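# Three arms assemble a wafer valve and tie bar

## Task

The arms are fixed on the tabletop at roughly these scene-frame spots (metres), with headings measured counter-clockwise from +x: arm1 at x=+0.55, y=+0.00, z=+0.72, heading +180 deg; arm2 at x=+0.00, y=+0.65, z=+0.72, heading -90 deg; arm3 at x=+0.00, y=-0.65, z=+0.72, heading +90 deg. Use any number of them. Put the wafer body (the plain cylinder) into the gap between the two pipe ends so that each of its two ends lies within the raised ring on the pipe face it touches. The pipe ends are spring-loaded apart but can be pressed closer together. Then lower the tie bar fully into the slotted lugs of both pipe ends, with one of its heads beyond each lug. Nothing counts as done if a robot is still what keeps it in place. At the end, open the grippers and move the arms away.

## Robot and tools

Robots: arm1, arm2 and arm3 are identical Kinova Gen3 seven-joint arms. Each has a Robotiq 2F-85 two-finger gripper and a wrist camera. The hand reaches about 1.0 m from the joint 1 axis when fully stretched. A fixed room camera, cam_high, looks at the scene. The arms do not stop on contact; they keep pushing, and can push hard.

Frame: there is one shared scene frame with its origin on the floor and +z up. The point called hand lies midway between the fingertips. Its z axis runs along the fingers and its y axis is the line along which the pads close. Foot poses are never printed; the approximate bases are given in the task.

execute_actions(actions, cameras): actions is a list holding at most one action; an empty list only returns state and images. An action is an object keyed by robot name ("arm1", "arm2", "arm3"). Each name holds {"joints": {...}}, a set of absolute joint targets (not offsets). Allowed keys, all optional: joint1_rad to joint7_rad in radians, and gripper_m in metres, which is the fingertip gap. Ranges: joint1, joint3, joint5 and joint7 from -69.115 to 69.115; joint2 from -2.249 to 2.249; joint4 from -2.579 to 2.579; joint6 from -2.099 to 2.099; gripper_m from 0 (closed) to 0.085 (open). Tolerance for done is ±0.01 rad for joints and ±0.003 m for the gripper. Signs: joint1 turns the whole arm, positive clockwise seen from above, and at 0 the arm unfolds toward its heading. joint2 is the shoulder: 0 is upright and positive leans forward. joint4 is the elbow: 0 is straight, and with joint3 at 0 positive bends the same way as positive joint2. joint6 is the wrist: 0 is straight, and with joint5 at 0 positive bends like positive joint4. joint3 and joint5 twist the upper arm and forearm about their length. joint7 rolls the hand, positive counter-clockwise seen from behind it. All motions in one action start together; joints may finish at different times and the hand may sweep wide between postures. One action lasts 15 s at most. Unnamed joints or arms may keep driving toward earlier targets. A bad key or an out-of-range number rejects the whole call, and nothing moves. cameras is a list drawn from arm1_cam_wrist, arm2_cam_wrist, arm3_cam_wrist, cam_high, all. Omitting it, null or ["all"] gives every camera, and [] gives none. The pictures line lists the cameras in image order. Images are 672x504.

wait(seconds): from 0 to 10. It commands nothing and returns the same output as an empty action list.

zoom_image(camera, region): region is [x0, y0, x1, y1] in pixels of that camera's latest full image, with the origin at top-left, no larger than 504x504.

read_manual(section): returns only the URDF licence text ("licences"). It moves nothing.

finished_scene(scene): ends the current scene for good. Pass its number. The goal must already hold on its own.

Result lines: joint_positions gives the current joint readings. joint_status says how each commanded key ended. "done" means it is within tolerance, though it can sit slightly off; resending the same target will not move it. "off_target" means it stopped away from the target and may still be pushing. "contact_stop" and "time_out" mean the target is dropped and the joint holds where it is. "joint command not followed", often with a "cause:" line, means a built-in collision check held back that arm's joint targets, while any gripper target still ran. Those joints read "not_followed", and the arm may retry the old targets with every later action until they become valid. on_its_own reports motion you did not command. If a stop is reported, any later execute_actions, wait or finished_scene calls in that same reply are skipped. After a large move, the arm may not have arrived by the time the result returns.

Faults: if contact torque reaches a joint's limit (joints 1 to 4: 51.3 N m; joints 5 to 7: 32.3 N m, including the weight of anything held), that arm halts for 10 s. It skips the rest of the call, and its joints hold in place until given new targets. Holding loads heats the motors, and this continues while you think. A MOTOR HOT line appears from 60 °C. At 75 °C an OVER-TEMPERATURE FAULT occurs: the arm's brakes weaken and it sags, and unreached keys show "limit_stop_at_motor_heat". When that happens, send the targets again.

Timing: the simulation keeps running while you compose a reply, and the robots hold their last command during that time. Joints are limited in speed and acceleration.

Avoid: arms pressing hard against each other, which fails and ends the run. The separation check can react too late and ignores gripper-to-other-arm contact. Also avoid self-collision, dropped or slipping parts, slams, strong pushes, and knocking anything off or out of the work area, which is a failure. Loose objects may occasionally get nudged by outside pushes. Intrinsics (pinhole plus radial distortion): the wrist cameras have about 43 deg vertical field of view and fx of about 638; cam_high has about 57.7 deg and fx of 457.

Each tool is called after "Request:" by a JSON object that holds its "api" and its "payload".

## Session

Request:
{"api": "execute_actions", "payload": {"actions": []}}

Scene clock: 0.00 s.
Motor temperatures (°C, as the motors report them): arm1=[29 25 23 28 34 29 41] | arm2=[27 26 25 27 34 30 34] | arm3=[30 29 26 25 33 41 41]
arm1.joint_positions: joint1_rad=-0.009 joint2_rad=-0.398 joint3_rad=-0.079 joint4_rad=+1.509 joint5_rad=-0.035 joint6_rad=+2.027 joint7_rad=+1.479 gripper_m=+0.085
arm1.joint_status: not commanded
arm1.hand: x=+0.4320 y=-0.0029 z=+1.2276 quat_wxyz=(-0.004, -1.000, -0.025, +0.002) (m; scene frame)
arm2.joint_positions: joint1_rad=-0.008 joint2_rad=-0.397 joint3_rad=-0.073 joint4_rad=+1.512 joint5_rad=-0.031 joint6_rad=+2.023 joint7_rad=+1.480 gripper_m=+0.085
arm2.joint_status: not commanded
arm2.hand: x=+0.0096 y=+0.5278 z=+1.2444 quat_wxyz=(+0.004, -0.691, -0.723, +0.003) (m; scene frame)
arm3.joint_positions: joint1_rad=-0.007 joint2_rad=-0.398 joint3_rad=-0.073 joint4_rad=+1.514 joint5_rad=-0.035 joint6_rad=+2.027 joint7_rad=+1.476 gripper_m=+0.085
arm3.joint_status: not commanded
arm3.hand: x=+0.0033 y=-0.5260 z=+1.3205 quat_wxyz=(+0.009, +0.708, -0.707, +0.001) (m; scene frame)
pictures: arm1_cam_wrist, arm2_cam_wrist, arm3_cam_wrist, cam_high
Images, in order (width x height): arm1_cam_wrist 672x504, arm2_cam_wrist 672x504, arm3_cam_wrist 672x504, cam_high 672x504.

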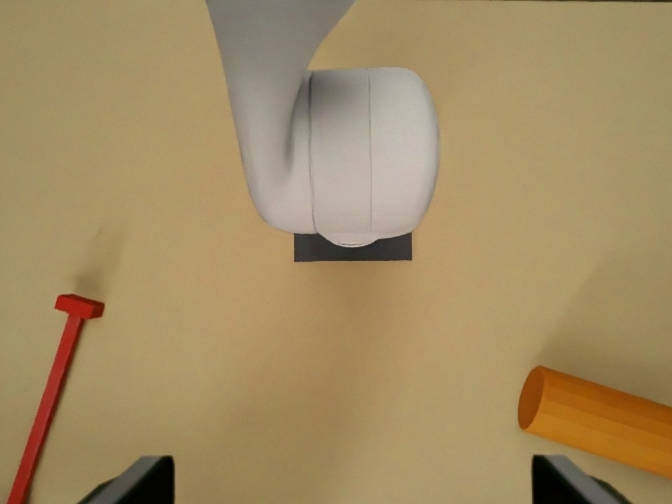

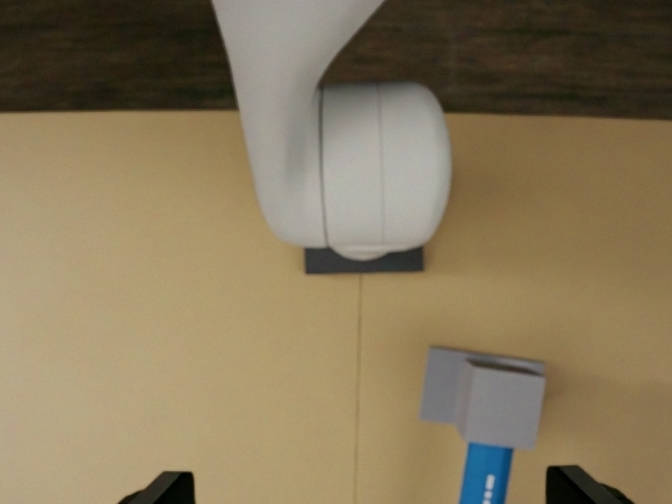

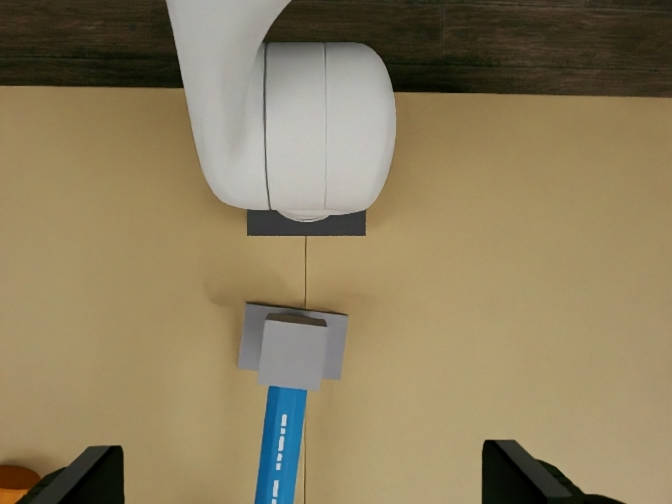

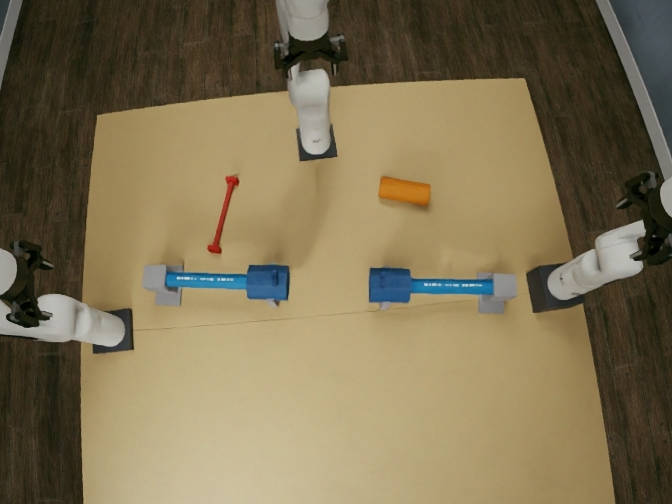

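Request:
{"api": "zoom_image", "payload": {"camera": "cam_high", "region": [130, 120, 530, 340]}}

Region (130, 120, 530, 340) of cam_high's 672x504 image, scaled by 1.260, with more detail than that image has; it fills the top 277 rows of this view, and the rest is white.

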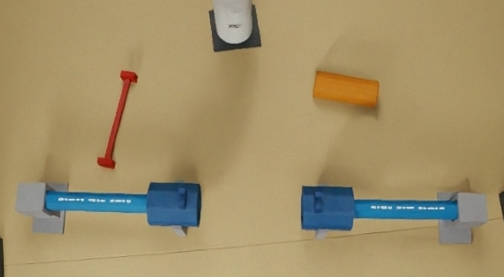

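Request:
{"api": "execute_actions", "payload": {"actions": [{"arm1":{"joints":{"joint1_rad":-0.898,"joint2_rad":0.217,"joint3_rad":0,"joint4_rad":1.981,"joint5_rad":0,"joint6_rad":0.944,"joint7_rad":1.88}},"arm2":{"joints":{"joint1_rad":-0.318,"joint2_rad":0.26,"joint3_rad":0,"joint4_rad":1.692,"joint5_rad":0,"joint6_rad":1.19,"joint7_rad":1.08}},"arm3":{"joints":{"joint1_rad":0.195,"joint2_rad":0.323,"joint3_rad":0,"joint4_rad":1.88,"joint5_rad":0,"joint6_rad":0.94,"joint7_rad":1.6}}}]}}

Scene clock: 5.57 s.
Motor temperatures (°C, as the motors report them): arm1=[29 25 23 28 34 29 41] | arm2=[27 26 25 28 34 30 34] | arm3=[30 29 26 25 33 41 41]
arm1.joint_positions: joint1_rad=-0.898 joint2_rad=+0.217 joint3_rad=+0.000 joint4_rad=+1.981 joint5_rad=+0.000 joint6_rad=+0.944 joint7_rad=+1.880 gripper_m=+0.085
arm1.joint_status: all done
arm1.hand: x=+0.3274 y=-0.2629 z=+0.9287 quat_wxyz=(-0.002, -0.811, -0.586, +0.003) (m; scene frame)
arm2.joint_positions: joint1_rad=-0.318 joint2_rad=+0.260 joint3_rad=+0.000 joint4_rad=+1.692 joint5_rad=+0.000 joint6_rad=+1.190 joint7_rad=+1.080 gripper_m=+0.085
arm2.joint_status: all done
arm2.hand: x=+0.1221 y=+0.2666 z=+1.0055 quat_wxyz=(+0.005, -0.750, -0.661, +0.002) (m; scene frame)
arm3.joint_positions: joint1_rad=+0.195 joint2_rad=+0.323 joint3_rad=+0.000 joint4_rad=+1.880 joint5_rad=+0.000 joint6_rad=+0.940 joint7_rad=+1.600 gripper_m=+0.085
arm3.joint_status: all done
arm3.hand: x=+0.0982 y=-0.2727 z=+1.0043 quat_wxyz=(+0.007, +0.649, -0.761, +0.002) (m; scene frame)
pictures: arm1_cam_wrist, arm2_cam_wrist, arm3_cam_wrist, cam_high
Images, in order (width x height): arm1_cam_wrist 672x504, arm2_cam_wrist 672x504, arm3_cam_wrist 672x504, cam_high 672x504.

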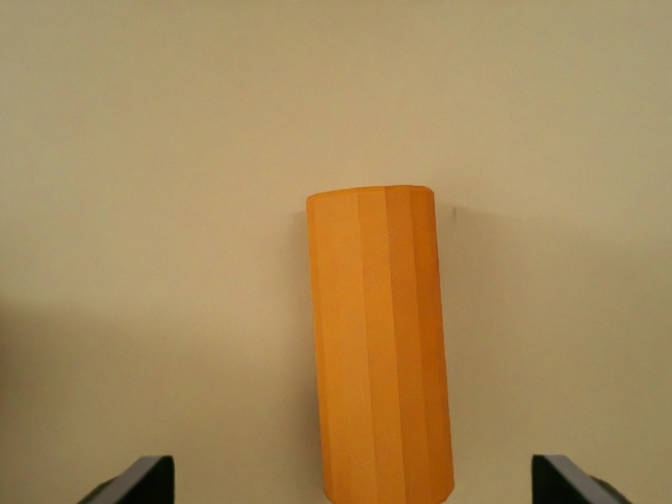

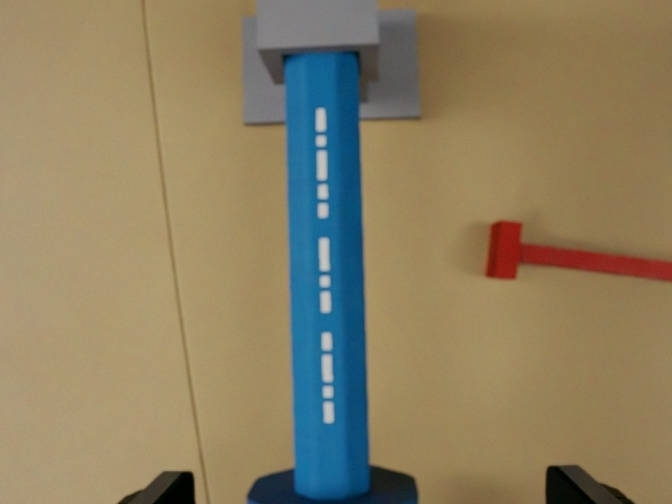

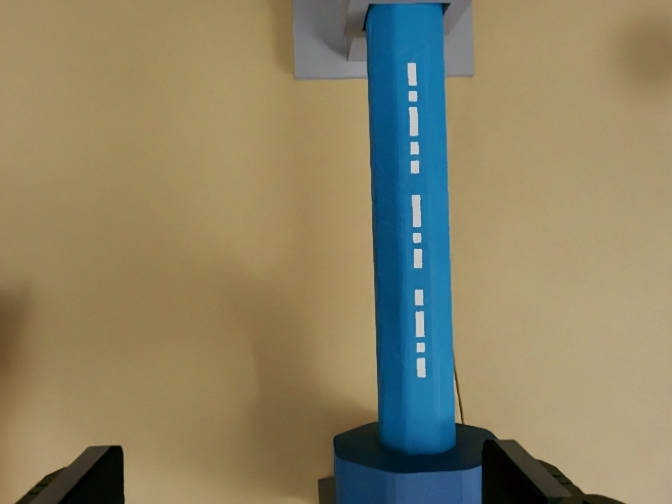

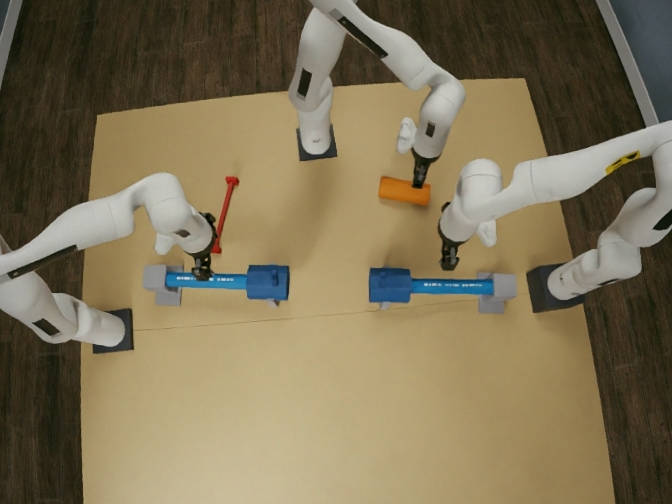

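Request:
{"api": "execute_actions", "payload": {"actions": [{"arm1":{"joints":{"joint1_rad":-0.94,"joint2_rad":0.585,"joint4_rad":2.19,"joint6_rad":0.367,"joint7_rad":1.84}},"arm2":{"joints":{"joint1_rad":-0.263,"joint2_rad":0.362,"joint4_rad":1.854,"joint6_rad":0.926,"joint7_rad":1.135}},"arm3":{"joints":{"joint1_rad":0.047,"joint2_rad":0.461,"joint4_rad":2.02,"joint6_rad":0.66,"joint7_rad":1.45}}}]}}

Scene clock: 7.40 s.
Motor temperatures (°C, as the motors report them): arm1=[29 25 23 28 34 29 41] | arm2=[27 26 25 28 34 30 34] | arm3=[30 29 26 25 33 41 41]
arm1.joint_positions: joint1_rad=-0.940 joint2_rad=+0.585 joint3_rad=+0.000 joint4_rad=+2.190 joint5_rad=+0.000 joint6_rad=+0.367 joint7_rad=+1.840 gripper_m=+0.085
arm1.joint_status: all done
arm1.hand: x=+0.3384 y=-0.2733 z=+0.7597 quat_wxyz=(-0.002, -0.810, -0.586, +0.003) (m; scene frame)
arm2.joint_positions: joint1_rad=-0.263 joint2_rad=+0.362 joint3_rad=+0.000 joint4_rad=+1.854 joint5_rad=+0.000 joint6_rad=+0.926 joint7_rad=+1.135 gripper_m=+0.085
arm2.joint_status: all done
arm2.hand: x=+0.1002 y=+0.2608 z=+0.9205 quat_wxyz=(+0.005, -0.750, -0.661, +0.002) (m; scene frame)
arm3.joint_positions: joint1_rad=+0.047 joint2_rad=+0.461 joint3_rad=+0.000 joint4_rad=+2.020 joint5_rad=+0.000 joint6_rad=+0.660 joint7_rad=+1.450 gripper_m=+0.085
arm3.joint_status: all done
arm3.hand: x=+0.0409 y=-0.2700 z=+0.9201 quat_wxyz=(+0.006, +0.648, -0.762, +0.001) (m; scene frame)
pictures: arm1_cam_wrist, arm2_cam_wrist, arm3_cam_wrist, cam_high
Images, in order (width x height): arm1_cam_wrist 672x504, arm2_cam_wrist 672x504, arm3_cam_wrist 672x504, cam_high 672x504.

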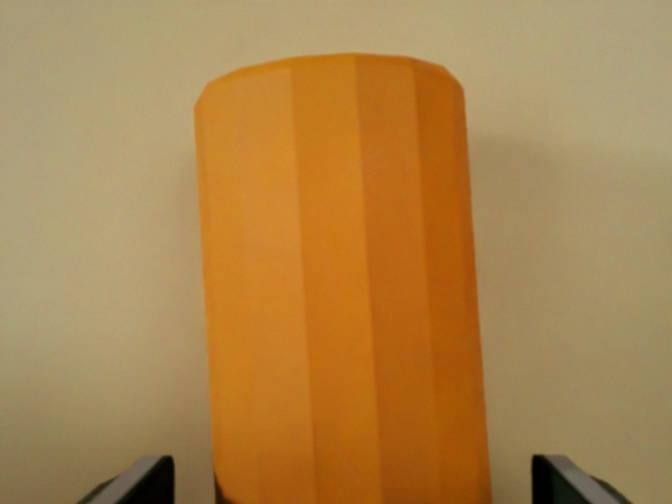

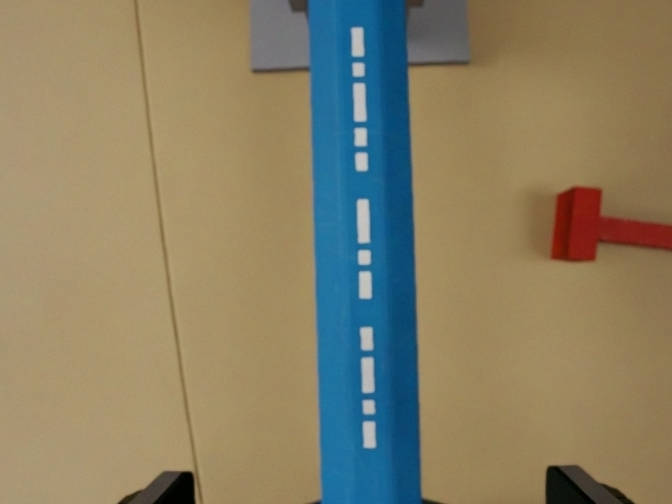

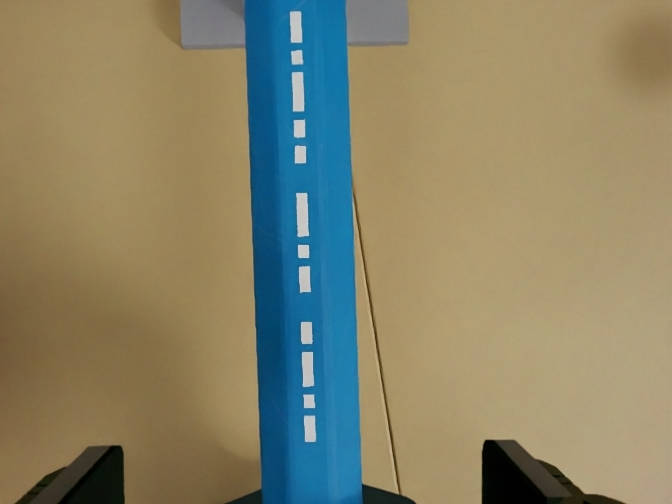

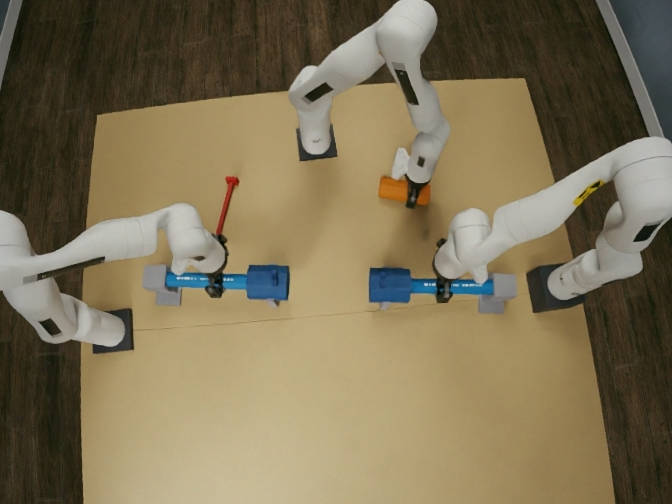

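Request:
{"api": "execute_actions", "payload": {"actions": [{"arm1":{"joints":{"gripper_m":0.05}},"arm2":{"joints":{"joint2_rad":0.586,"joint4_rad":1.994,"joint6_rad":0.562}},"arm3":{"joints":{"joint2_rad":0.748,"joint4_rad":2.09,"joint6_rad":0.304}}}], "cameras": ["cam_high"]}}

Scene clock: 8.90 s.
Motor temperatures (°C, as the motors report them): arm1=[29 25 23 28 34 29 41] | arm2=[27 26 25 28 34 30 34] | arm3=[30 29 26 25 33 41 41]
arm1.joint_positions: joint1_rad=-0.940 joint2_rad=+0.582 joint3_rad=+0.000 joint4_rad=+2.190 joint5_rad=+0.000 joint6_rad=+0.369 joint7_rad=+1.840 gripper_m=+0.061
arm1.joint_status: gripper_m off_target (ended at +0.061, target +0.050)
arm1.hand: x=+0.3384 y=-0.2733 z=+0.7608 quat_wxyz=(-0.003, -0.810, -0.587, +0.004) (m; scene frame)
arm2.joint_positions: joint1_rad=-0.263 joint2_rad=+0.586 joint3_rad=+0.000 joint4_rad=+1.994 joint5_rad=+0.000 joint6_rad=+0.562 joint7_rad=+1.135 gripper_m=+0.085
arm2.joint_status: all done
arm2.hand: x=+0.0990 y=+0.2613 z=+0.8006 quat_wxyz=(+0.005, -0.750, -0.661, +0.002) (m; scene frame)
arm3.joint_positions: joint1_rad=+0.047 joint2_rad=+0.748 joint3_rad=+0.000 joint4_rad=+2.090 joint5_rad=+0.000 joint6_rad=+0.304 joint7_rad=+1.450 gripper_m=+0.085
arm3.joint_status: all done
arm3.hand: x=+0.0399 y=-0.2714 z=+0.8000 quat_wxyz=(+0.007, +0.648, -0.762, +0.002) (m; scene frame)
pictures: cam_high
Images, in order (width x height): cam_high 672x504.

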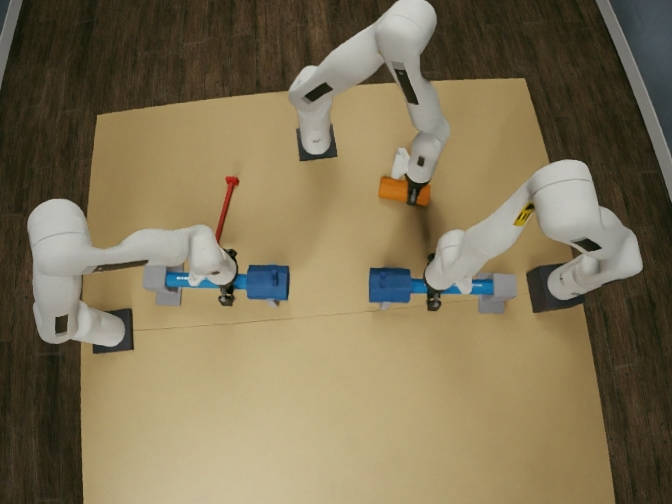

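Request:
{"api": "execute_actions", "payload": {"actions": [{"arm1":{"joints":{"joint2_rad":0.217,"joint4_rad":1.981,"joint6_rad":0.944}},"arm2":{"joints":{"gripper_m":0.03}},"arm3":{"joints":{"gripper_m":0.03}}}], "cameras": []}}

Request:
{"api": "execute_actions", "payload": {"actions": [{"arm1":{"joints":{"joint1_rad":-0.03,"joint2_rad":0.496,"joint4_rad":1.5485,"joint6_rad":1.097,"joint7_rad":2.96}}}], "cameras": ["cam_high","arm1_cam_wrist"]}}

Scene clock: 10.67 s.
Motor temperatures (°C, as the motors report them): arm1=[29 25 23 28 34 29 41] | arm2=[27 26 25 28 34 30 34] | arm3=[30 29 26 25 33 41 41]
arm1.joint_positions: joint1_rad=-0.940 joint2_rad=+0.218 joint3_rad=+0.000 joint4_rad=+1.982 joint5_rad=+0.000 joint6_rad=+0.944 joint7_rad=+1.840 gripper_m=+0.061
arm1.joint_status: all done
arm1.hand: x=+0.3390 y=-0.2717 z=+0.9281 quat_wxyz=(-0.002, -0.810, -0.586, +0.002) (m; scene frame)
arm2.joint_positions: joint1_rad=-0.263 joint2_rad=+0.585 joint3_rad=-0.001 joint4_rad=+1.994 joint5_rad=+0.000 joint6_rad=+0.562 joint7_rad=+1.135 gripper_m=+0.038
arm2.joint_status: gripper_m off_target (ended at +0.038, target +0.030)
arm2.hand: x=+0.0996 y=+0.2611 z=+0.8010 quat_wxyz=(+0.004, -0.750, -0.662, +0.002) (m; scene frame)
arm3.joint_positions: joint1_rad=+0.046 joint2_rad=+0.747 joint3_rad=+0.000 joint4_rad=+2.090 joint5_rad=+0.001 joint6_rad=+0.304 joint7_rad=+1.451 gripper_m=+0.038
arm3.joint_status: gripper_m off_target (ended at +0.038, target +0.030)
arm3.hand: x=+0.0397 y=-0.2713 z=+0.8004 quat_wxyz=(+0.006, +0.649, -0.761, +0.002) (m; scene frame)
pictures: none
No camera images: the call's "cameras" was empty. Leave "cameras" out to get every camera's image.

Scene clock: 12.87 s.
Motor temperatures (°C, as the motors report them): arm1=[29 25 23 28 34 29 41] | arm2=[27 26 25 28 34 30 34] | arm3=[30 29 26 25 33 41 41]
arm1.joint_positions: joint1_rad=-0.030 joint2_rad=+0.498 joint3_rad=+0.000 joint4_rad=+1.549 joint5_rad=+0.000 joint6_rad=+1.097 joint7_rad=+2.960 gripper_m=+0.061
arm1.joint_status: all done
arm1.hand: x=+0.0704 y=-0.0094 z=+0.9266 quat_wxyz=(-0.003, -0.744, -0.668, +0.002) (m; scene frame)
arm2.joint_positions: joint1_rad=-0.263 joint2_rad=+0.585 joint3_rad=-0.001 joint4_rad=+1.994 joint5_rad=+0.000 joint6_rad=+0.562 joint7_rad=+1.135 gripper_m=+0.038
arm2.joint_status: not commanded
arm2.hand: x=+0.0996 y=+0.2611 z=+0.8010 quat_wxyz=(+0.004, -0.750, -0.662, +0.002) (m; scene frame)
arm3.joint_positions: joint1_rad=+0.046 joint2_rad=+0.747 joint3_rad=+0.000 joint4_rad=+2.090 joint5_rad=+0.001 joint6_rad=+0.304 joint7_rad=+1.451 gripper_m=+0.038
arm3.joint_status: not commanded
arm3.hand: x=+0.0397 y=-0.2713 z=+0.8004 quat_wxyz=(+0.006, +0.649, -0.761, +0.002) (m; scene frame)
pictures: arm1_cam_wrist, cam_high
Images, in order (width x height): arm1_cam_wrist 672x504, cam_high 672x504.

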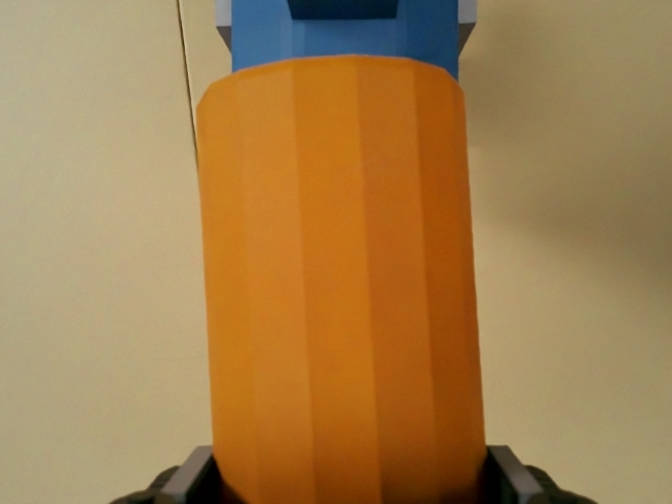

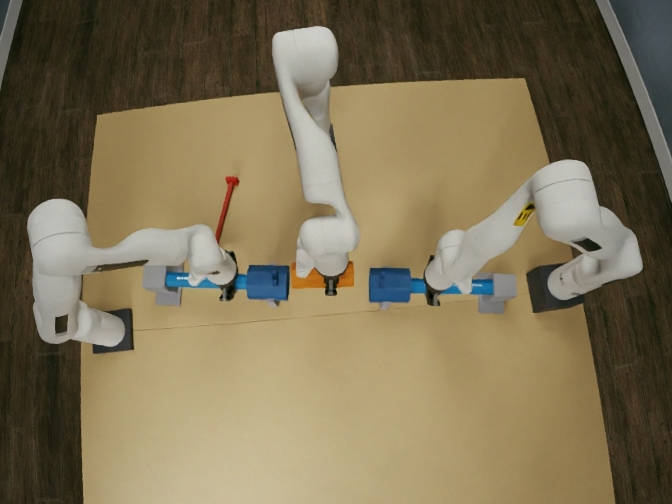

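Request:
{"api": "execute_actions", "payload": {"actions": [{"arm1":{"joints":{"joint1_rad":-0.055,"joint7_rad":2.885}}}], "cameras": []}}

Request:
{"api": "execute_actions", "payload": {"actions": [{"arm1":{"joints":{"joint2_rad":0.664,"joint4_rad":1.699,"joint6_rad":0.779}}}], "cameras": ["cam_high","arm1_cam_wrist"]}}

Scene clock: 13.60 s.
Motor temperatures (°C, as the motors report them): arm1=[29 25 23 28 34 29 41] | arm2=[27 26 25 28 34 30 34] | arm3=[30 29 26 25 33 41 41]
arm1.joint_positions: joint1_rad=-0.055 joint2_rad=+0.498 joint3_rad=+0.000 joint4_rad=+1.549 joint5_rad=+0.000 joint6_rad=+1.097 joint7_rad=+2.885 gripper_m=+0.061
arm1.joint_status: all done
arm1.hand: x=+0.0708 y=-0.0212 z=+0.9266 quat_wxyz=(-0.003, -0.761, -0.649, +0.002) (m; scene frame)
arm2.joint_positions: joint1_rad=-0.263 joint2_rad=+0.585 joint3_rad=-0.001 joint4_rad=+1.994 joint5_rad=+0.000 joint6_rad=+0.562 joint7_rad=+1.135 gripper_m=+0.038
arm2.joint_status: not commanded
arm2.hand: x=+0.0996 y=+0.2611 z=+0.8010 quat_wxyz=(+0.004, -0.750, -0.662, +0.002) (m; scene frame)
arm3.joint_positions: joint1_rad=+0.046 joint2_rad=+0.747 joint3_rad=+0.000 joint4_rad=+2.090 joint5_rad=+0.001 joint6_rad=+0.304 joint7_rad=+1.451 gripper_m=+0.038
arm3.joint_status: not commanded
arm3.hand: x=+0.0397 y=-0.2713 z=+0.8004 quat_wxyz=(+0.006, +0.649, -0.761, +0.002) (m; scene frame)
pictures: none
No camera images: the call's "cameras" was empty. Leave "cameras" out to get every camera's image.

Scene clock: 14.73 s.
Motor temperatures (°C, as the motors report them): arm1=[29 25 23 28 34 29 41] | arm2=[27 26 25 28 34 30 34] | arm3=[30 29 26 25 33 41 41]
arm1.joint_positions: joint1_rad=-0.055 joint2_rad=+0.665 joint3_rad=+0.000 joint4_rad=+1.700 joint5_rad=+0.000 joint6_rad=+0.779 joint7_rad=+2.885 gripper_m=+0.061
arm1.joint_status: all done
arm1.hand: x=+0.0708 y=-0.0222 z=+0.8077 quat_wxyz=(-0.003, -0.761, -0.649, +0.002) (m; scene frame)
arm2.joint_positions: joint1_rad=-0.263 joint2_rad=+0.585 joint3_rad=-0.001 joint4_rad=+1.994 joint5_rad=+0.000 joint6_rad=+0.562 joint7_rad=+1.135 gripper_m=+0.038
arm2.joint_status: not commanded
arm2.hand: x=+0.0996 y=+0.2611 z=+0.8010 quat_wxyz=(+0.004, -0.750, -0.662, +0.002) (m; scene frame)
arm3.joint_positions: joint1_rad=+0.046 joint2_rad=+0.747 joint3_rad=+0.000 joint4_rad=+2.090 joint5_rad=+0.001 joint6_rad=+0.304 joint7_rad=+1.451 gripper_m=+0.038
arm3.joint_status: not commanded
arm3.hand: x=+0.0397 y=-0.2713 z=+0.8004 quat_wxyz=(+0.006, +0.649, -0.761, +0.002) (m; scene frame)
pictures: arm1_cam_wrist, cam_high
Images, in order (width x height): arm1_cam_wrist 672x504, cam_high 672x504.

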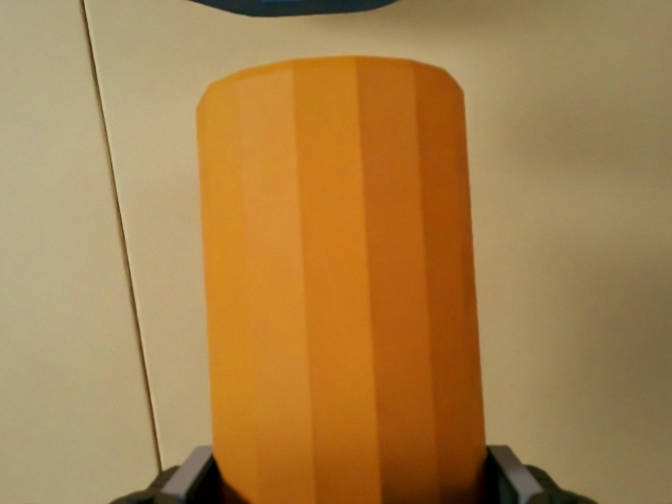

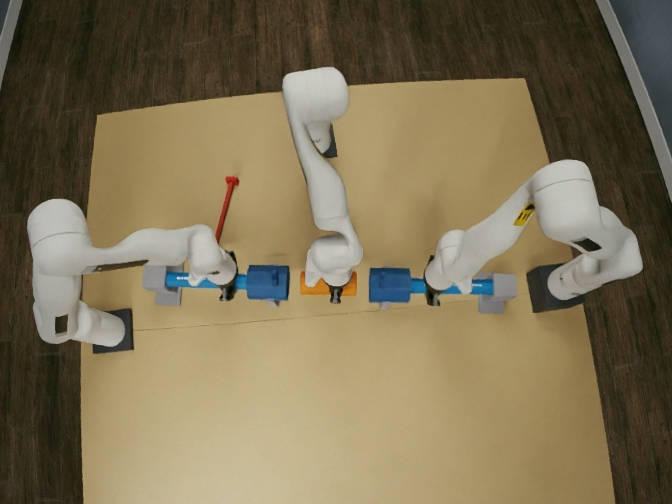

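Request:
{"api": "execute_actions", "payload": {"actions": [{"arm1":{"joints":{"joint2_rad":0.672,"joint4_rad":1.679,"joint6_rad":0.791,"joint7_rad":2.935}},"arm2":{"joints":{"joint1_rad":-0.245,"joint2_rad":0.612,"joint4_rad":1.932,"joint6_rad":0.598,"joint7_rad":1.153}},"arm3":{"joints":{"joint1_rad":0.05,"joint2_rad":0.765,"joint4_rad":2.023,"joint6_rad":0.353,"joint7_rad":1.453}}}]}}

Scene clock: 15.83 s.
Motor temperatures (°C, as the motors report them): arm1=[29 25 23 28 34 29 41] | arm2=[27 26 25 28 34 30 34] | arm3=[30 29 26 25 33 41 41]
arm1.joint_positions: joint1_rad=-0.055 joint2_rad=+0.674 joint3_rad=+0.000 joint4_rad=+1.680 joint5_rad=+0.000 joint6_rad=+0.791 joint7_rad=+2.935 gripper_m=+0.061
arm1.joint_status: all done
arm1.hand: x=+0.0655 y=-0.0227 z=+0.8082 quat_wxyz=(-0.003, -0.744, -0.668, +0.002) (m; scene frame)
arm2.joint_positions: joint1_rad=-0.246 joint2_rad=+0.610 joint3_rad=-0.001 joint4_rad=+1.934 joint5_rad=+0.000 joint6_rad=+0.601 joint7_rad=+1.153 gripper_m=+0.038
arm2.joint_status: all done
arm2.hand: x=+0.0978 y=+0.2440 z=+0.8010 quat_wxyz=(+0.006, -0.749, -0.662, +0.001) (m; scene frame)
arm3.joint_positions: joint1_rad=+0.050 joint2_rad=+0.763 joint3_rad=+0.000 joint4_rad=+2.027 joint5_rad=+0.001 joint6_rad=+0.357 joint7_rad=+1.454 gripper_m=+0.038
arm3.joint_status: all done
arm3.hand: x=+0.0418 y=-0.2540 z=+0.8004 quat_wxyz=(+0.008, +0.649, -0.761, +0.004) (m; scene frame)
pictures: arm1_cam_wrist, arm2_cam_wrist, arm3_cam_wrist, cam_high
Images, in order (width x height): arm1_cam_wrist 672x504, arm2_cam_wrist 672x504, arm3_cam_wrist 672x504, cam_high 672x504.

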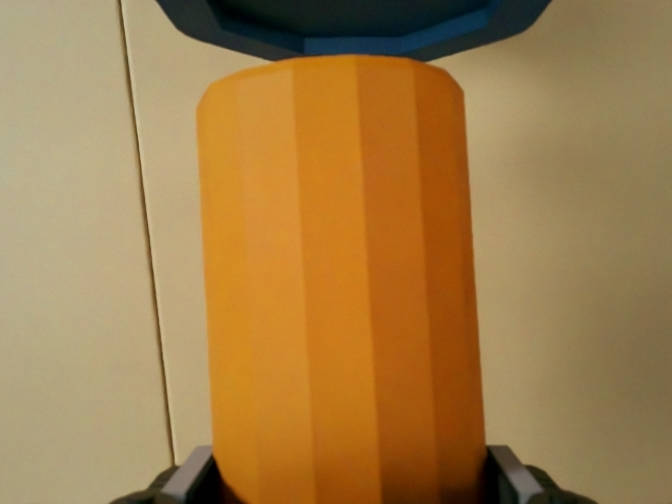

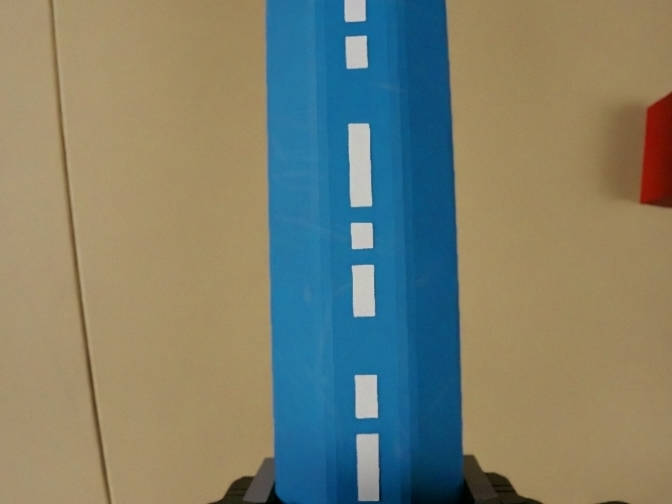

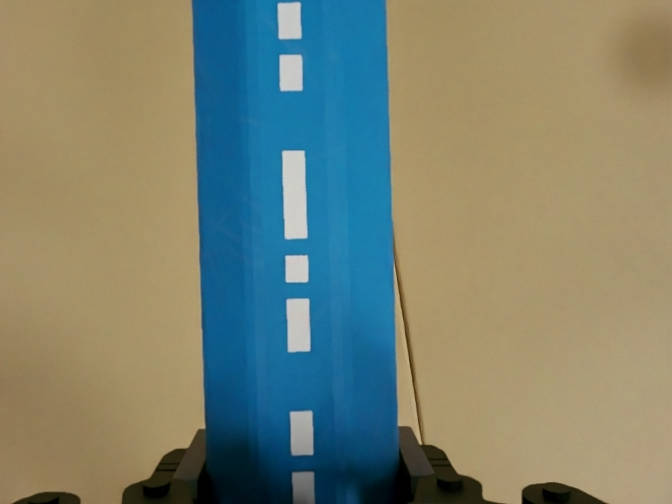

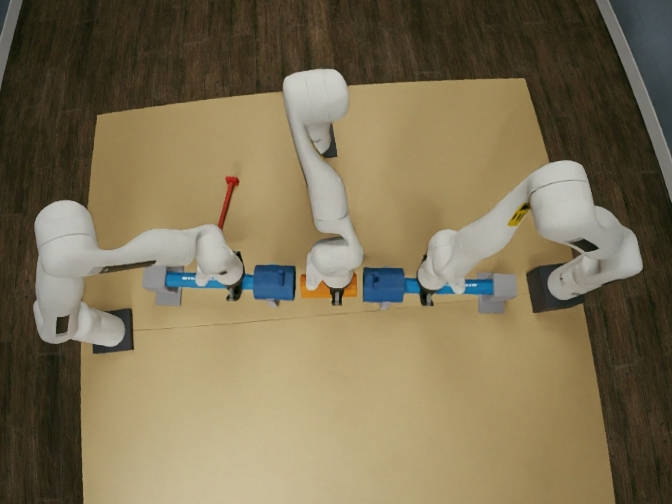

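Request:
{"api": "execute_actions", "payload": {"actions": [{"arm1":{"joints":{"joint2_rad":0.669,"joint4_rad":1.686,"joint6_rad":0.787,"joint7_rad":2.91}},"arm2":{"joints":{"joint1_rad":-0.216,"joint2_rad":0.654,"joint4_rad":1.833,"joint6_rad":0.656,"joint7_rad":1.18}},"arm3":{"joints":{"joint1_rad":0.055,"joint2_rad":0.79,"joint4_rad":1.92,"joint6_rad":0.43,"joint7_rad":1.458}}}], "cameras": ["cam_high","arm1_cam_wrist"]}}

Scene clock: 18.37 s.
Motor temperatures (°C, as the motors report them): arm1=[29 25 23 28 34 29 41] | arm2=[27 26 25 28 34 30 34] | arm3=[30 29 26 25 33 41 41]
arm1.joint_positions: joint1_rad=-0.055 joint2_rad=+0.671 joint3_rad=+0.000 joint4_rad=+1.687 joint5_rad=+0.000 joint6_rad=+0.787 joint7_rad=+2.910 gripper_m=+0.061
arm1.joint_status: all done
arm1.hand: x=+0.0674 y=-0.0225 z=+0.8081 quat_wxyz=(-0.003, -0.752, -0.659, +0.002) (m; scene frame)
arm2.joint_positions: joint1_rad=-0.226 joint2_rad=+0.645 joint3_rad=-0.004 joint4_rad=+1.852 joint5_rad=-0.004 joint6_rad=+0.676 joint7_rad=+1.178 gripper_m=+0.038
arm2.joint_status: joint4_rad time_out (moved -0.082 of -0.101); joint6_rad time_out (moved +0.075 of +0.055); the others done
arm2.hand: x=+0.0954 y=+0.2276 z=+0.8012 quat_wxyz=(+0.018, -0.748, -0.663, -0.006) (m; scene frame)
arm3.joint_positions: joint1_rad=+0.053 joint2_rad=+0.786 joint3_rad=-0.001 joint4_rad=+1.943 joint5_rad=+0.000 joint6_rad=+0.448 joint7_rad=+1.460 gripper_m=+0.038
arm3.joint_status: joint4_rad time_out (moved -0.084 of -0.107); joint6_rad time_out (moved +0.091 of +0.073); the others done
arm3.hand: x=+0.0435 y=-0.2393 z=+0.8006 quat_wxyz=(+0.019, +0.650, -0.760, +0.015) (m; scene frame)
pictures: arm1_cam_wrist, cam_high
Images, in order (width x height): arm1_cam_wrist 672x504, cam_high 672x504.

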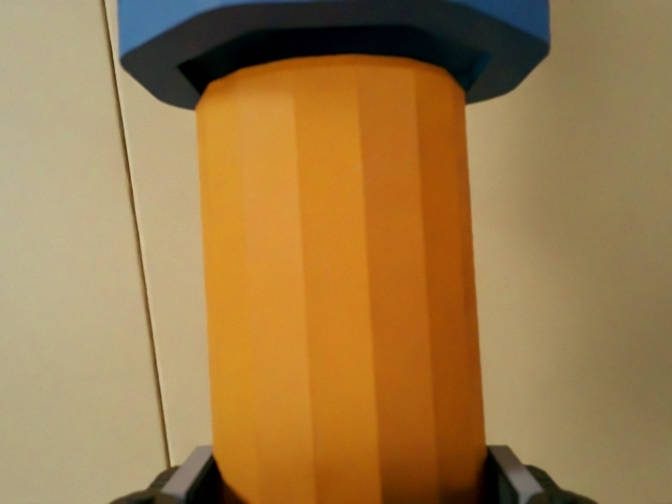

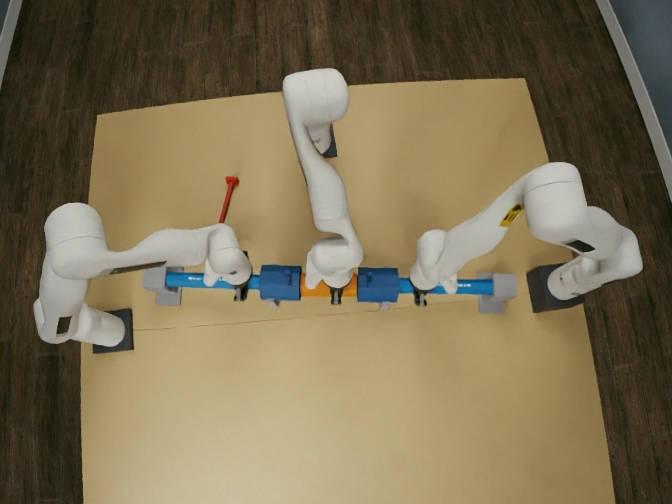

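Request:
{"api": "execute_actions", "payload": {"actions": [{"arm1":{"joints":{"gripper_m":0.085}}}], "cameras": []}}

Request:
{"api": "execute_actions", "payload": {"actions": [{"arm1":{"joints":{"joint2_rad":0.40,"joint4_rad":1.42,"joint6_rad":1.32}}}], "cameras": ["cam_high","arm1_cam_wrist"]}}

Scene clock: 19.33 s.
Motor temperatures (°C, as the motors report them): arm1=[29 25 23 28 34 29 41] | arm2=[27 26 25 28 34 30 34] | arm3=[30 29 26 25 33 41 41]
arm1.joint_positions: joint1_rad=-0.055 joint2_rad=+0.669 joint3_rad=+0.000 joint4_rad=+1.686 joint5_rad=+0.000 joint6_rad=+0.787 joint7_rad=+2.910 gripper_m=+0.085
arm1.joint_status: all done
arm1.hand: x=+0.0667 y=-0.0225 z=+0.8090 quat_wxyz=(-0.002, -0.752, -0.659, +0.003) (m; scene frame)
arm2.joint_positions: joint1_rad=-0.226 joint2_rad=+0.645 joint3_rad=-0.004 joint4_rad=+1.852 joint5_rad=-0.004 joint6_rad=+0.676 joint7_rad=+1.178 gripper_m=+0.038
arm2.joint_status: not commanded
arm2.hand: x=+0.0955 y=+0.2276 z=+0.8012 quat_wxyz=(+0.018, -0.748, -0.663, -0.006) (m; scene frame)
arm3.joint_positions: joint1_rad=+0.053 joint2_rad=+0.786 joint3_rad=-0.001 joint4_rad=+1.943 joint5_rad=+0.001 joint6_rad=+0.449 joint7_rad=+1.461 gripper_m=+0.038
arm3.joint_status: not commanded
arm3.hand: x=+0.0435 y=-0.2395 z=+0.8006 quat_wxyz=(+0.019, +0.650, -0.760, +0.015) (m; scene frame)
pictures: none
No camera images: the call's "cameras" was empty. Leave "cameras" out to get every camera's image.

Scene clock: 20.67 s.
Motor temperatures (°C, as the motors report them): arm1=[29 25 23 28 34 29 41] | arm2=[27 26 25 28 34 30 34] | arm3=[30 29 26 25 33 41 41]
arm1.joint_positions: joint1_rad=-0.055 joint2_rad=+0.400 joint3_rad=+0.000 joint4_rad=+1.420 joint5_rad=+0.000 joint6_rad=+1.320 joint7_rad=+2.910 gripper_m=+0.085
arm1.joint_status: all done
arm1.hand: x=+0.0815 y=-0.0195 z=+1.0109 quat_wxyz=(-0.002, -0.752, -0.659, +0.004) (m; scene frame)
arm2.joint_positions: joint1_rad=-0.226 joint2_rad=+0.645 joint3_rad=-0.004 joint4_rad=+1.852 joint5_rad=-0.004 joint6_rad=+0.676 joint7_rad=+1.178 gripper_m=+0.038
arm2.joint_status: not commanded
arm2.hand: x=+0.0955 y=+0.2276 z=+0.8012 quat_wxyz=(+0.018, -0.748, -0.663, -0.006) (m; scene frame)
arm3.joint_positions: joint1_rad=+0.053 joint2_rad=+0.786 joint3_rad=-0.001 joint4_rad=+1.943 joint5_rad=+0.001 joint6_rad=+0.449 joint7_rad=+1.461 gripper_m=+0.038
arm3.joint_status: not commanded
arm3.hand: x=+0.0435 y=-0.2395 z=+0.8006 quat_wxyz=(+0.019, +0.650, -0.760, +0.015) (m; scene frame)
pictures: arm1_cam_wrist, cam_high
Images, in order (width x height): arm1_cam_wrist 672x504, cam_high 672x504.

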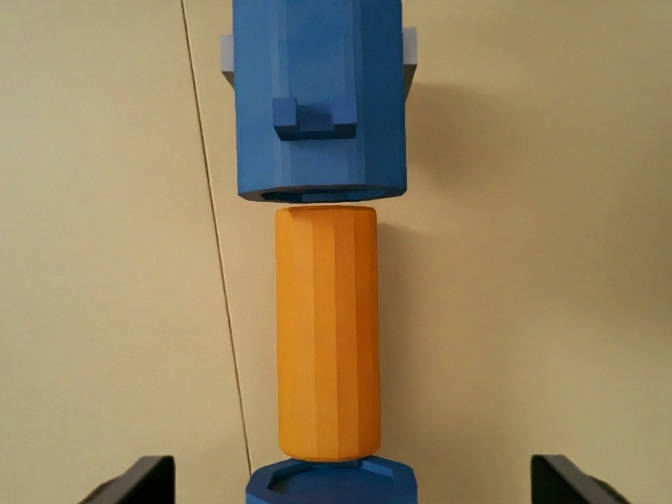

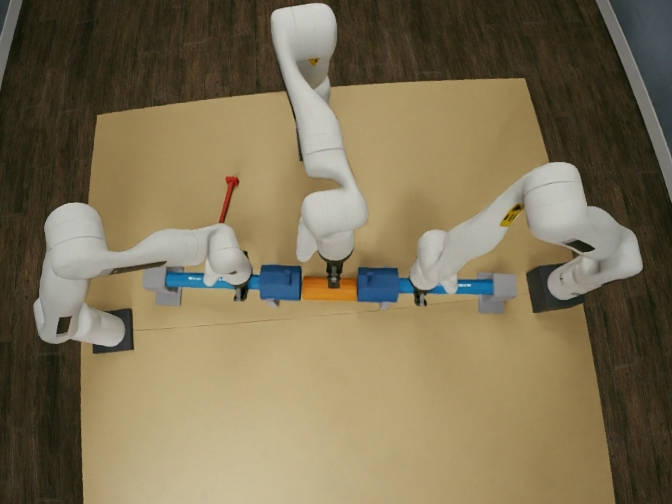

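Request:
{"api": "execute_actions", "payload": {"actions": [{"arm1":{"joints":{"joint2_rad":0.755,"joint4_rad":1.719,"joint6_rad":0.668}},"arm2":{"joints":{"joint1_rad":-0.245,"joint2_rad":0.612,"joint4_rad":1.932,"joint6_rad":0.598,"joint7_rad":1.153}},"arm3":{"joints":{"joint1_rad":0.05,"joint2_rad":0.765,"joint4_rad":2.023,"joint6_rad":0.353,"joint7_rad":1.453}}}], "cameras": ["cam_high","arm1_cam_wrist"]}}

Scene clock: 22.43 s.
Motor temperatures (°C, as the motors report them): arm1=[29 25 23 28 34 29 41] | arm2=[27 26 25 28 34 30 34] | arm3=[30 29 26 25 33 41 41]
arm1.joint_positions: joint1_rad=-0.055 joint2_rad=+0.755 joint3_rad=+0.000 joint4_rad=+1.719 joint5_rad=+0.000 joint6_rad=+0.668 joint7_rad=+2.910 gripper_m=+0.085
arm1.joint_status: all done
arm1.hand: x=+0.0671 y=-0.0228 z=+0.7606 quat_wxyz=(-0.002, -0.752, -0.659, +0.003) (m; scene frame)
arm2.joint_positions: joint1_rad=-0.245 joint2_rad=+0.610 joint3_rad=+0.000 joint4_rad=+1.933 joint5_rad=+0.000 joint6_rad=+0.600 joint7_rad=+1.153 gripper_m=+0.038
arm2.joint_status: all done
arm2.hand: x=+0.0972 y=+0.2426 z=+0.8010 quat_wxyz=(+0.005, -0.750, -0.662, +0.002) (m; scene frame)
arm3.joint_positions: joint1_rad=+0.050 joint2_rad=+0.763 joint3_rad=+0.000 joint4_rad=+2.024 joint5_rad=+0.002 joint6_rad=+0.355 joint7_rad=+1.455 gripper_m=+0.038
arm3.joint_status: all done
arm3.hand: x=+0.0420 y=-0.2524 z=+0.8004 quat_wxyz=(+0.007, +0.649, -0.760, +0.002) (m; scene frame)
pictures: arm1_cam_wrist, cam_high
Images, in order (width x height): arm1_cam_wrist 672x504, cam_high 672x504.

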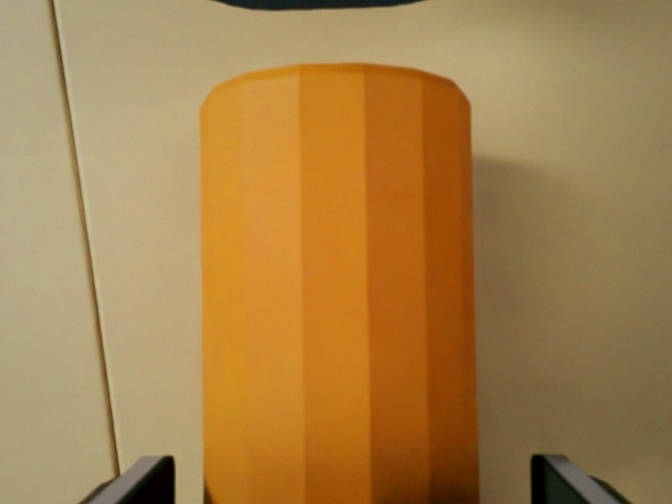

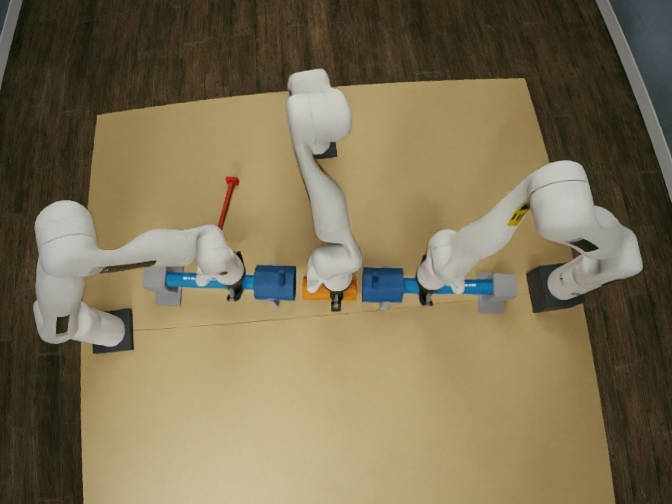

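Request:
{"api": "execute_actions", "payload": {"actions": [{"arm1":{"joints":{"gripper_m":0.05}}}], "cameras": []}}

Request:
{"api": "execute_actions", "payload": {"actions": [{"arm1":{"joints":{"joint2_rad":0.655,"joint4_rad":1.679,"joint6_rad":0.808}}}], "cameras": ["arm1_cam_wrist"]}}

Scene clock: 23.27 s.
Motor temperatures (°C, as the motors report them): arm1=[29 25 23 28 34 29 41] | arm2=[27 26 25 28 34 30 34] | arm3=[30 29 26 25 33 41 41]
arm1.joint_positions: joint1_rad=-0.055 joint2_rad=+0.753 joint3_rad=+0.000 joint4_rad=+1.719 joint5_rad=+0.000 joint6_rad=+0.669 joint7_rad=+2.910 gripper_m=+0.061
arm1.joint_status: gripper_m off_target (ended at +0.061, target +0.050)
arm1.hand: x=+0.0666 y=-0.0229 z=+0.7617 quat_wxyz=(-0.002, -0.752, -0.659, +0.004) (m; scene frame)
arm2.joint_positions: joint1_rad=-0.245 joint2_rad=+0.610 joint3_rad=+0.000 joint4_rad=+1.933 joint5_rad=+0.000 joint6_rad=+0.600 joint7_rad=+1.153 gripper_m=+0.038
arm2.joint_status: not commanded
arm2.hand: x=+0.0972 y=+0.2426 z=+0.8010 quat_wxyz=(+0.005, -0.750, -0.662, +0.002) (m; scene frame)
arm3.joint_positions: joint1_rad=+0.050 joint2_rad=+0.763 joint3_rad=+0.000 joint4_rad=+2.024 joint5_rad=+0.002 joint6_rad=+0.355 joint7_rad=+1.455 gripper_m=+0.038
arm3.joint_status: not commanded
arm3.hand: x=+0.0420 y=-0.2524 z=+0.8004 quat_wxyz=(+0.007, +0.649, -0.760, +0.002) (m; scene frame)
pictures: none
No camera images: the call's "cameras" was empty. Leave "cameras" out to get every camera's image.

Scene clock: 24.20 s.
Motor temperatures (°C, as the motors report them): arm1=[29 25 23 28 34 29 41] | arm2=[27 26 25 28 34 30 34] | arm3=[30 29 26 25 33 41 41]
arm1.joint_positions: joint1_rad=-0.055 joint2_rad=+0.657 joint3_rad=+0.000 joint4_rad=+1.680 joint5_rad=+0.000 joint6_rad=+0.808 joint7_rad=+2.910 gripper_m=+0.061
arm1.joint_status: all done
arm1.hand: x=+0.0675 y=-0.0224 z=+0.8164 quat_wxyz=(-0.003, -0.752, -0.659, +0.002) (m; scene frame)
arm2.joint_positions: joint1_rad=-0.245 joint2_rad=+0.610 joint3_rad=+0.000 joint4_rad=+1.933 joint5_rad=+0.000 joint6_rad=+0.600 joint7_rad=+1.153 gripper_m=+0.038
arm2.joint_status: not commanded
arm2.hand: x=+0.0972 y=+0.2426 z=+0.8010 quat_wxyz=(+0.005, -0.750, -0.662, +0.002) (m; scene frame)
arm3.joint_positions: joint1_rad=+0.050 joint2_rad=+0.763 joint3_rad=+0.000 joint4_rad=+2.024 joint5_rad=+0.002 joint6_rad=+0.355 joint7_rad=+1.455 gripper_m=+0.038
arm3.joint_status: not commanded
arm3.hand: x=+0.0420 y=-0.2524 z=+0.8004 quat_wxyz=(+0.007, +0.649, -0.760, +0.002) (m; scene frame)
pictures: arm1_cam_wrist
Images, in order (width x height): arm1_cam_wrist 672x504.

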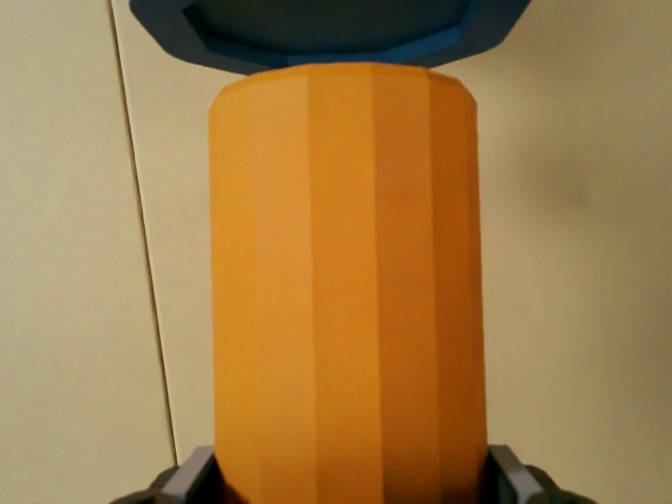

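Request:
{"api": "execute_actions", "payload": {"actions": [{"arm1":{"joints":{"joint7_rad":2.937}},"arm2":{"joints":{"joint1_rad":-0.216,"joint2_rad":0.654,"joint4_rad":1.833,"joint6_rad":0.656,"joint7_rad":1.18}},"arm3":{"joints":{"joint1_rad":0.055,"joint2_rad":0.79,"joint4_rad":1.92,"joint6_rad":0.43,"joint7_rad":1.458}}}], "cameras": ["arm1_cam_wrist"]}}

Scene clock: 26.70 s.
Motor temperatures (°C, as the motors report them): arm1=[29 25 23 28 34 29 41] | arm2=[27 26 25 28 34 30 34] | arm3=[30 29 26 25 33 41 41]
arm1.joint_positions: joint1_rad=-0.055 joint2_rad=+0.656 joint3_rad=+0.000 joint4_rad=+1.680 joint5_rad=+0.000 joint6_rad=+0.808 joint7_rad=+2.937 gripper_m=+0.061
arm1.joint_status: all done
arm1.hand: x=+0.0673 y=-0.0224 z=+0.8166 quat_wxyz=(-0.003, -0.743, -0.669, +0.002) (m; scene frame)
arm2.joint_positions: joint1_rad=-0.223 joint2_rad=+0.647 joint3_rad=-0.003 joint4_rad=+1.847 joint5_rad=-0.003 joint6_rad=+0.671 joint7_rad=+1.178 gripper_m=+0.038
arm2.joint_status: joint4_rad time_out (moved -0.086 of -0.100); joint6_rad time_out (moved +0.071 of +0.056); the others done
arm2.hand: x=+0.0947 y=+0.2234 z=+0.8012 quat_wxyz=(+0.014, -0.749, -0.662, -0.004) (m; scene frame)
arm3.joint_positions: joint1_rad=+0.054 joint2_rad=+0.787 joint3_rad=-0.001 joint4_rad=+1.938 joint5_rad=+0.001 joint6_rad=+0.445 joint7_rad=+1.461 gripper_m=+0.038
arm3.joint_status: joint4_rad time_out (moved -0.086 of -0.104); joint6_rad time_out (moved +0.089 of +0.075); the others done
arm3.hand: x=+0.0440 y=-0.2358 z=+0.8006 quat_wxyz=(+0.017, +0.650, -0.760, +0.012) (m; scene frame)
pictures: arm1_cam_wrist
Images, in order (width x height): arm1_cam_wrist 672x504.

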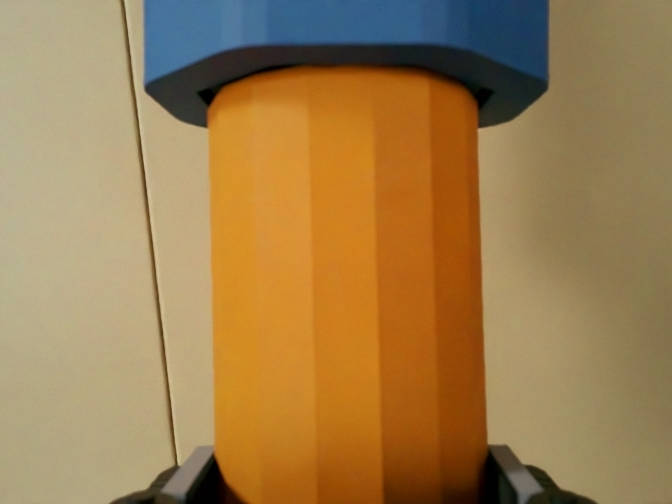

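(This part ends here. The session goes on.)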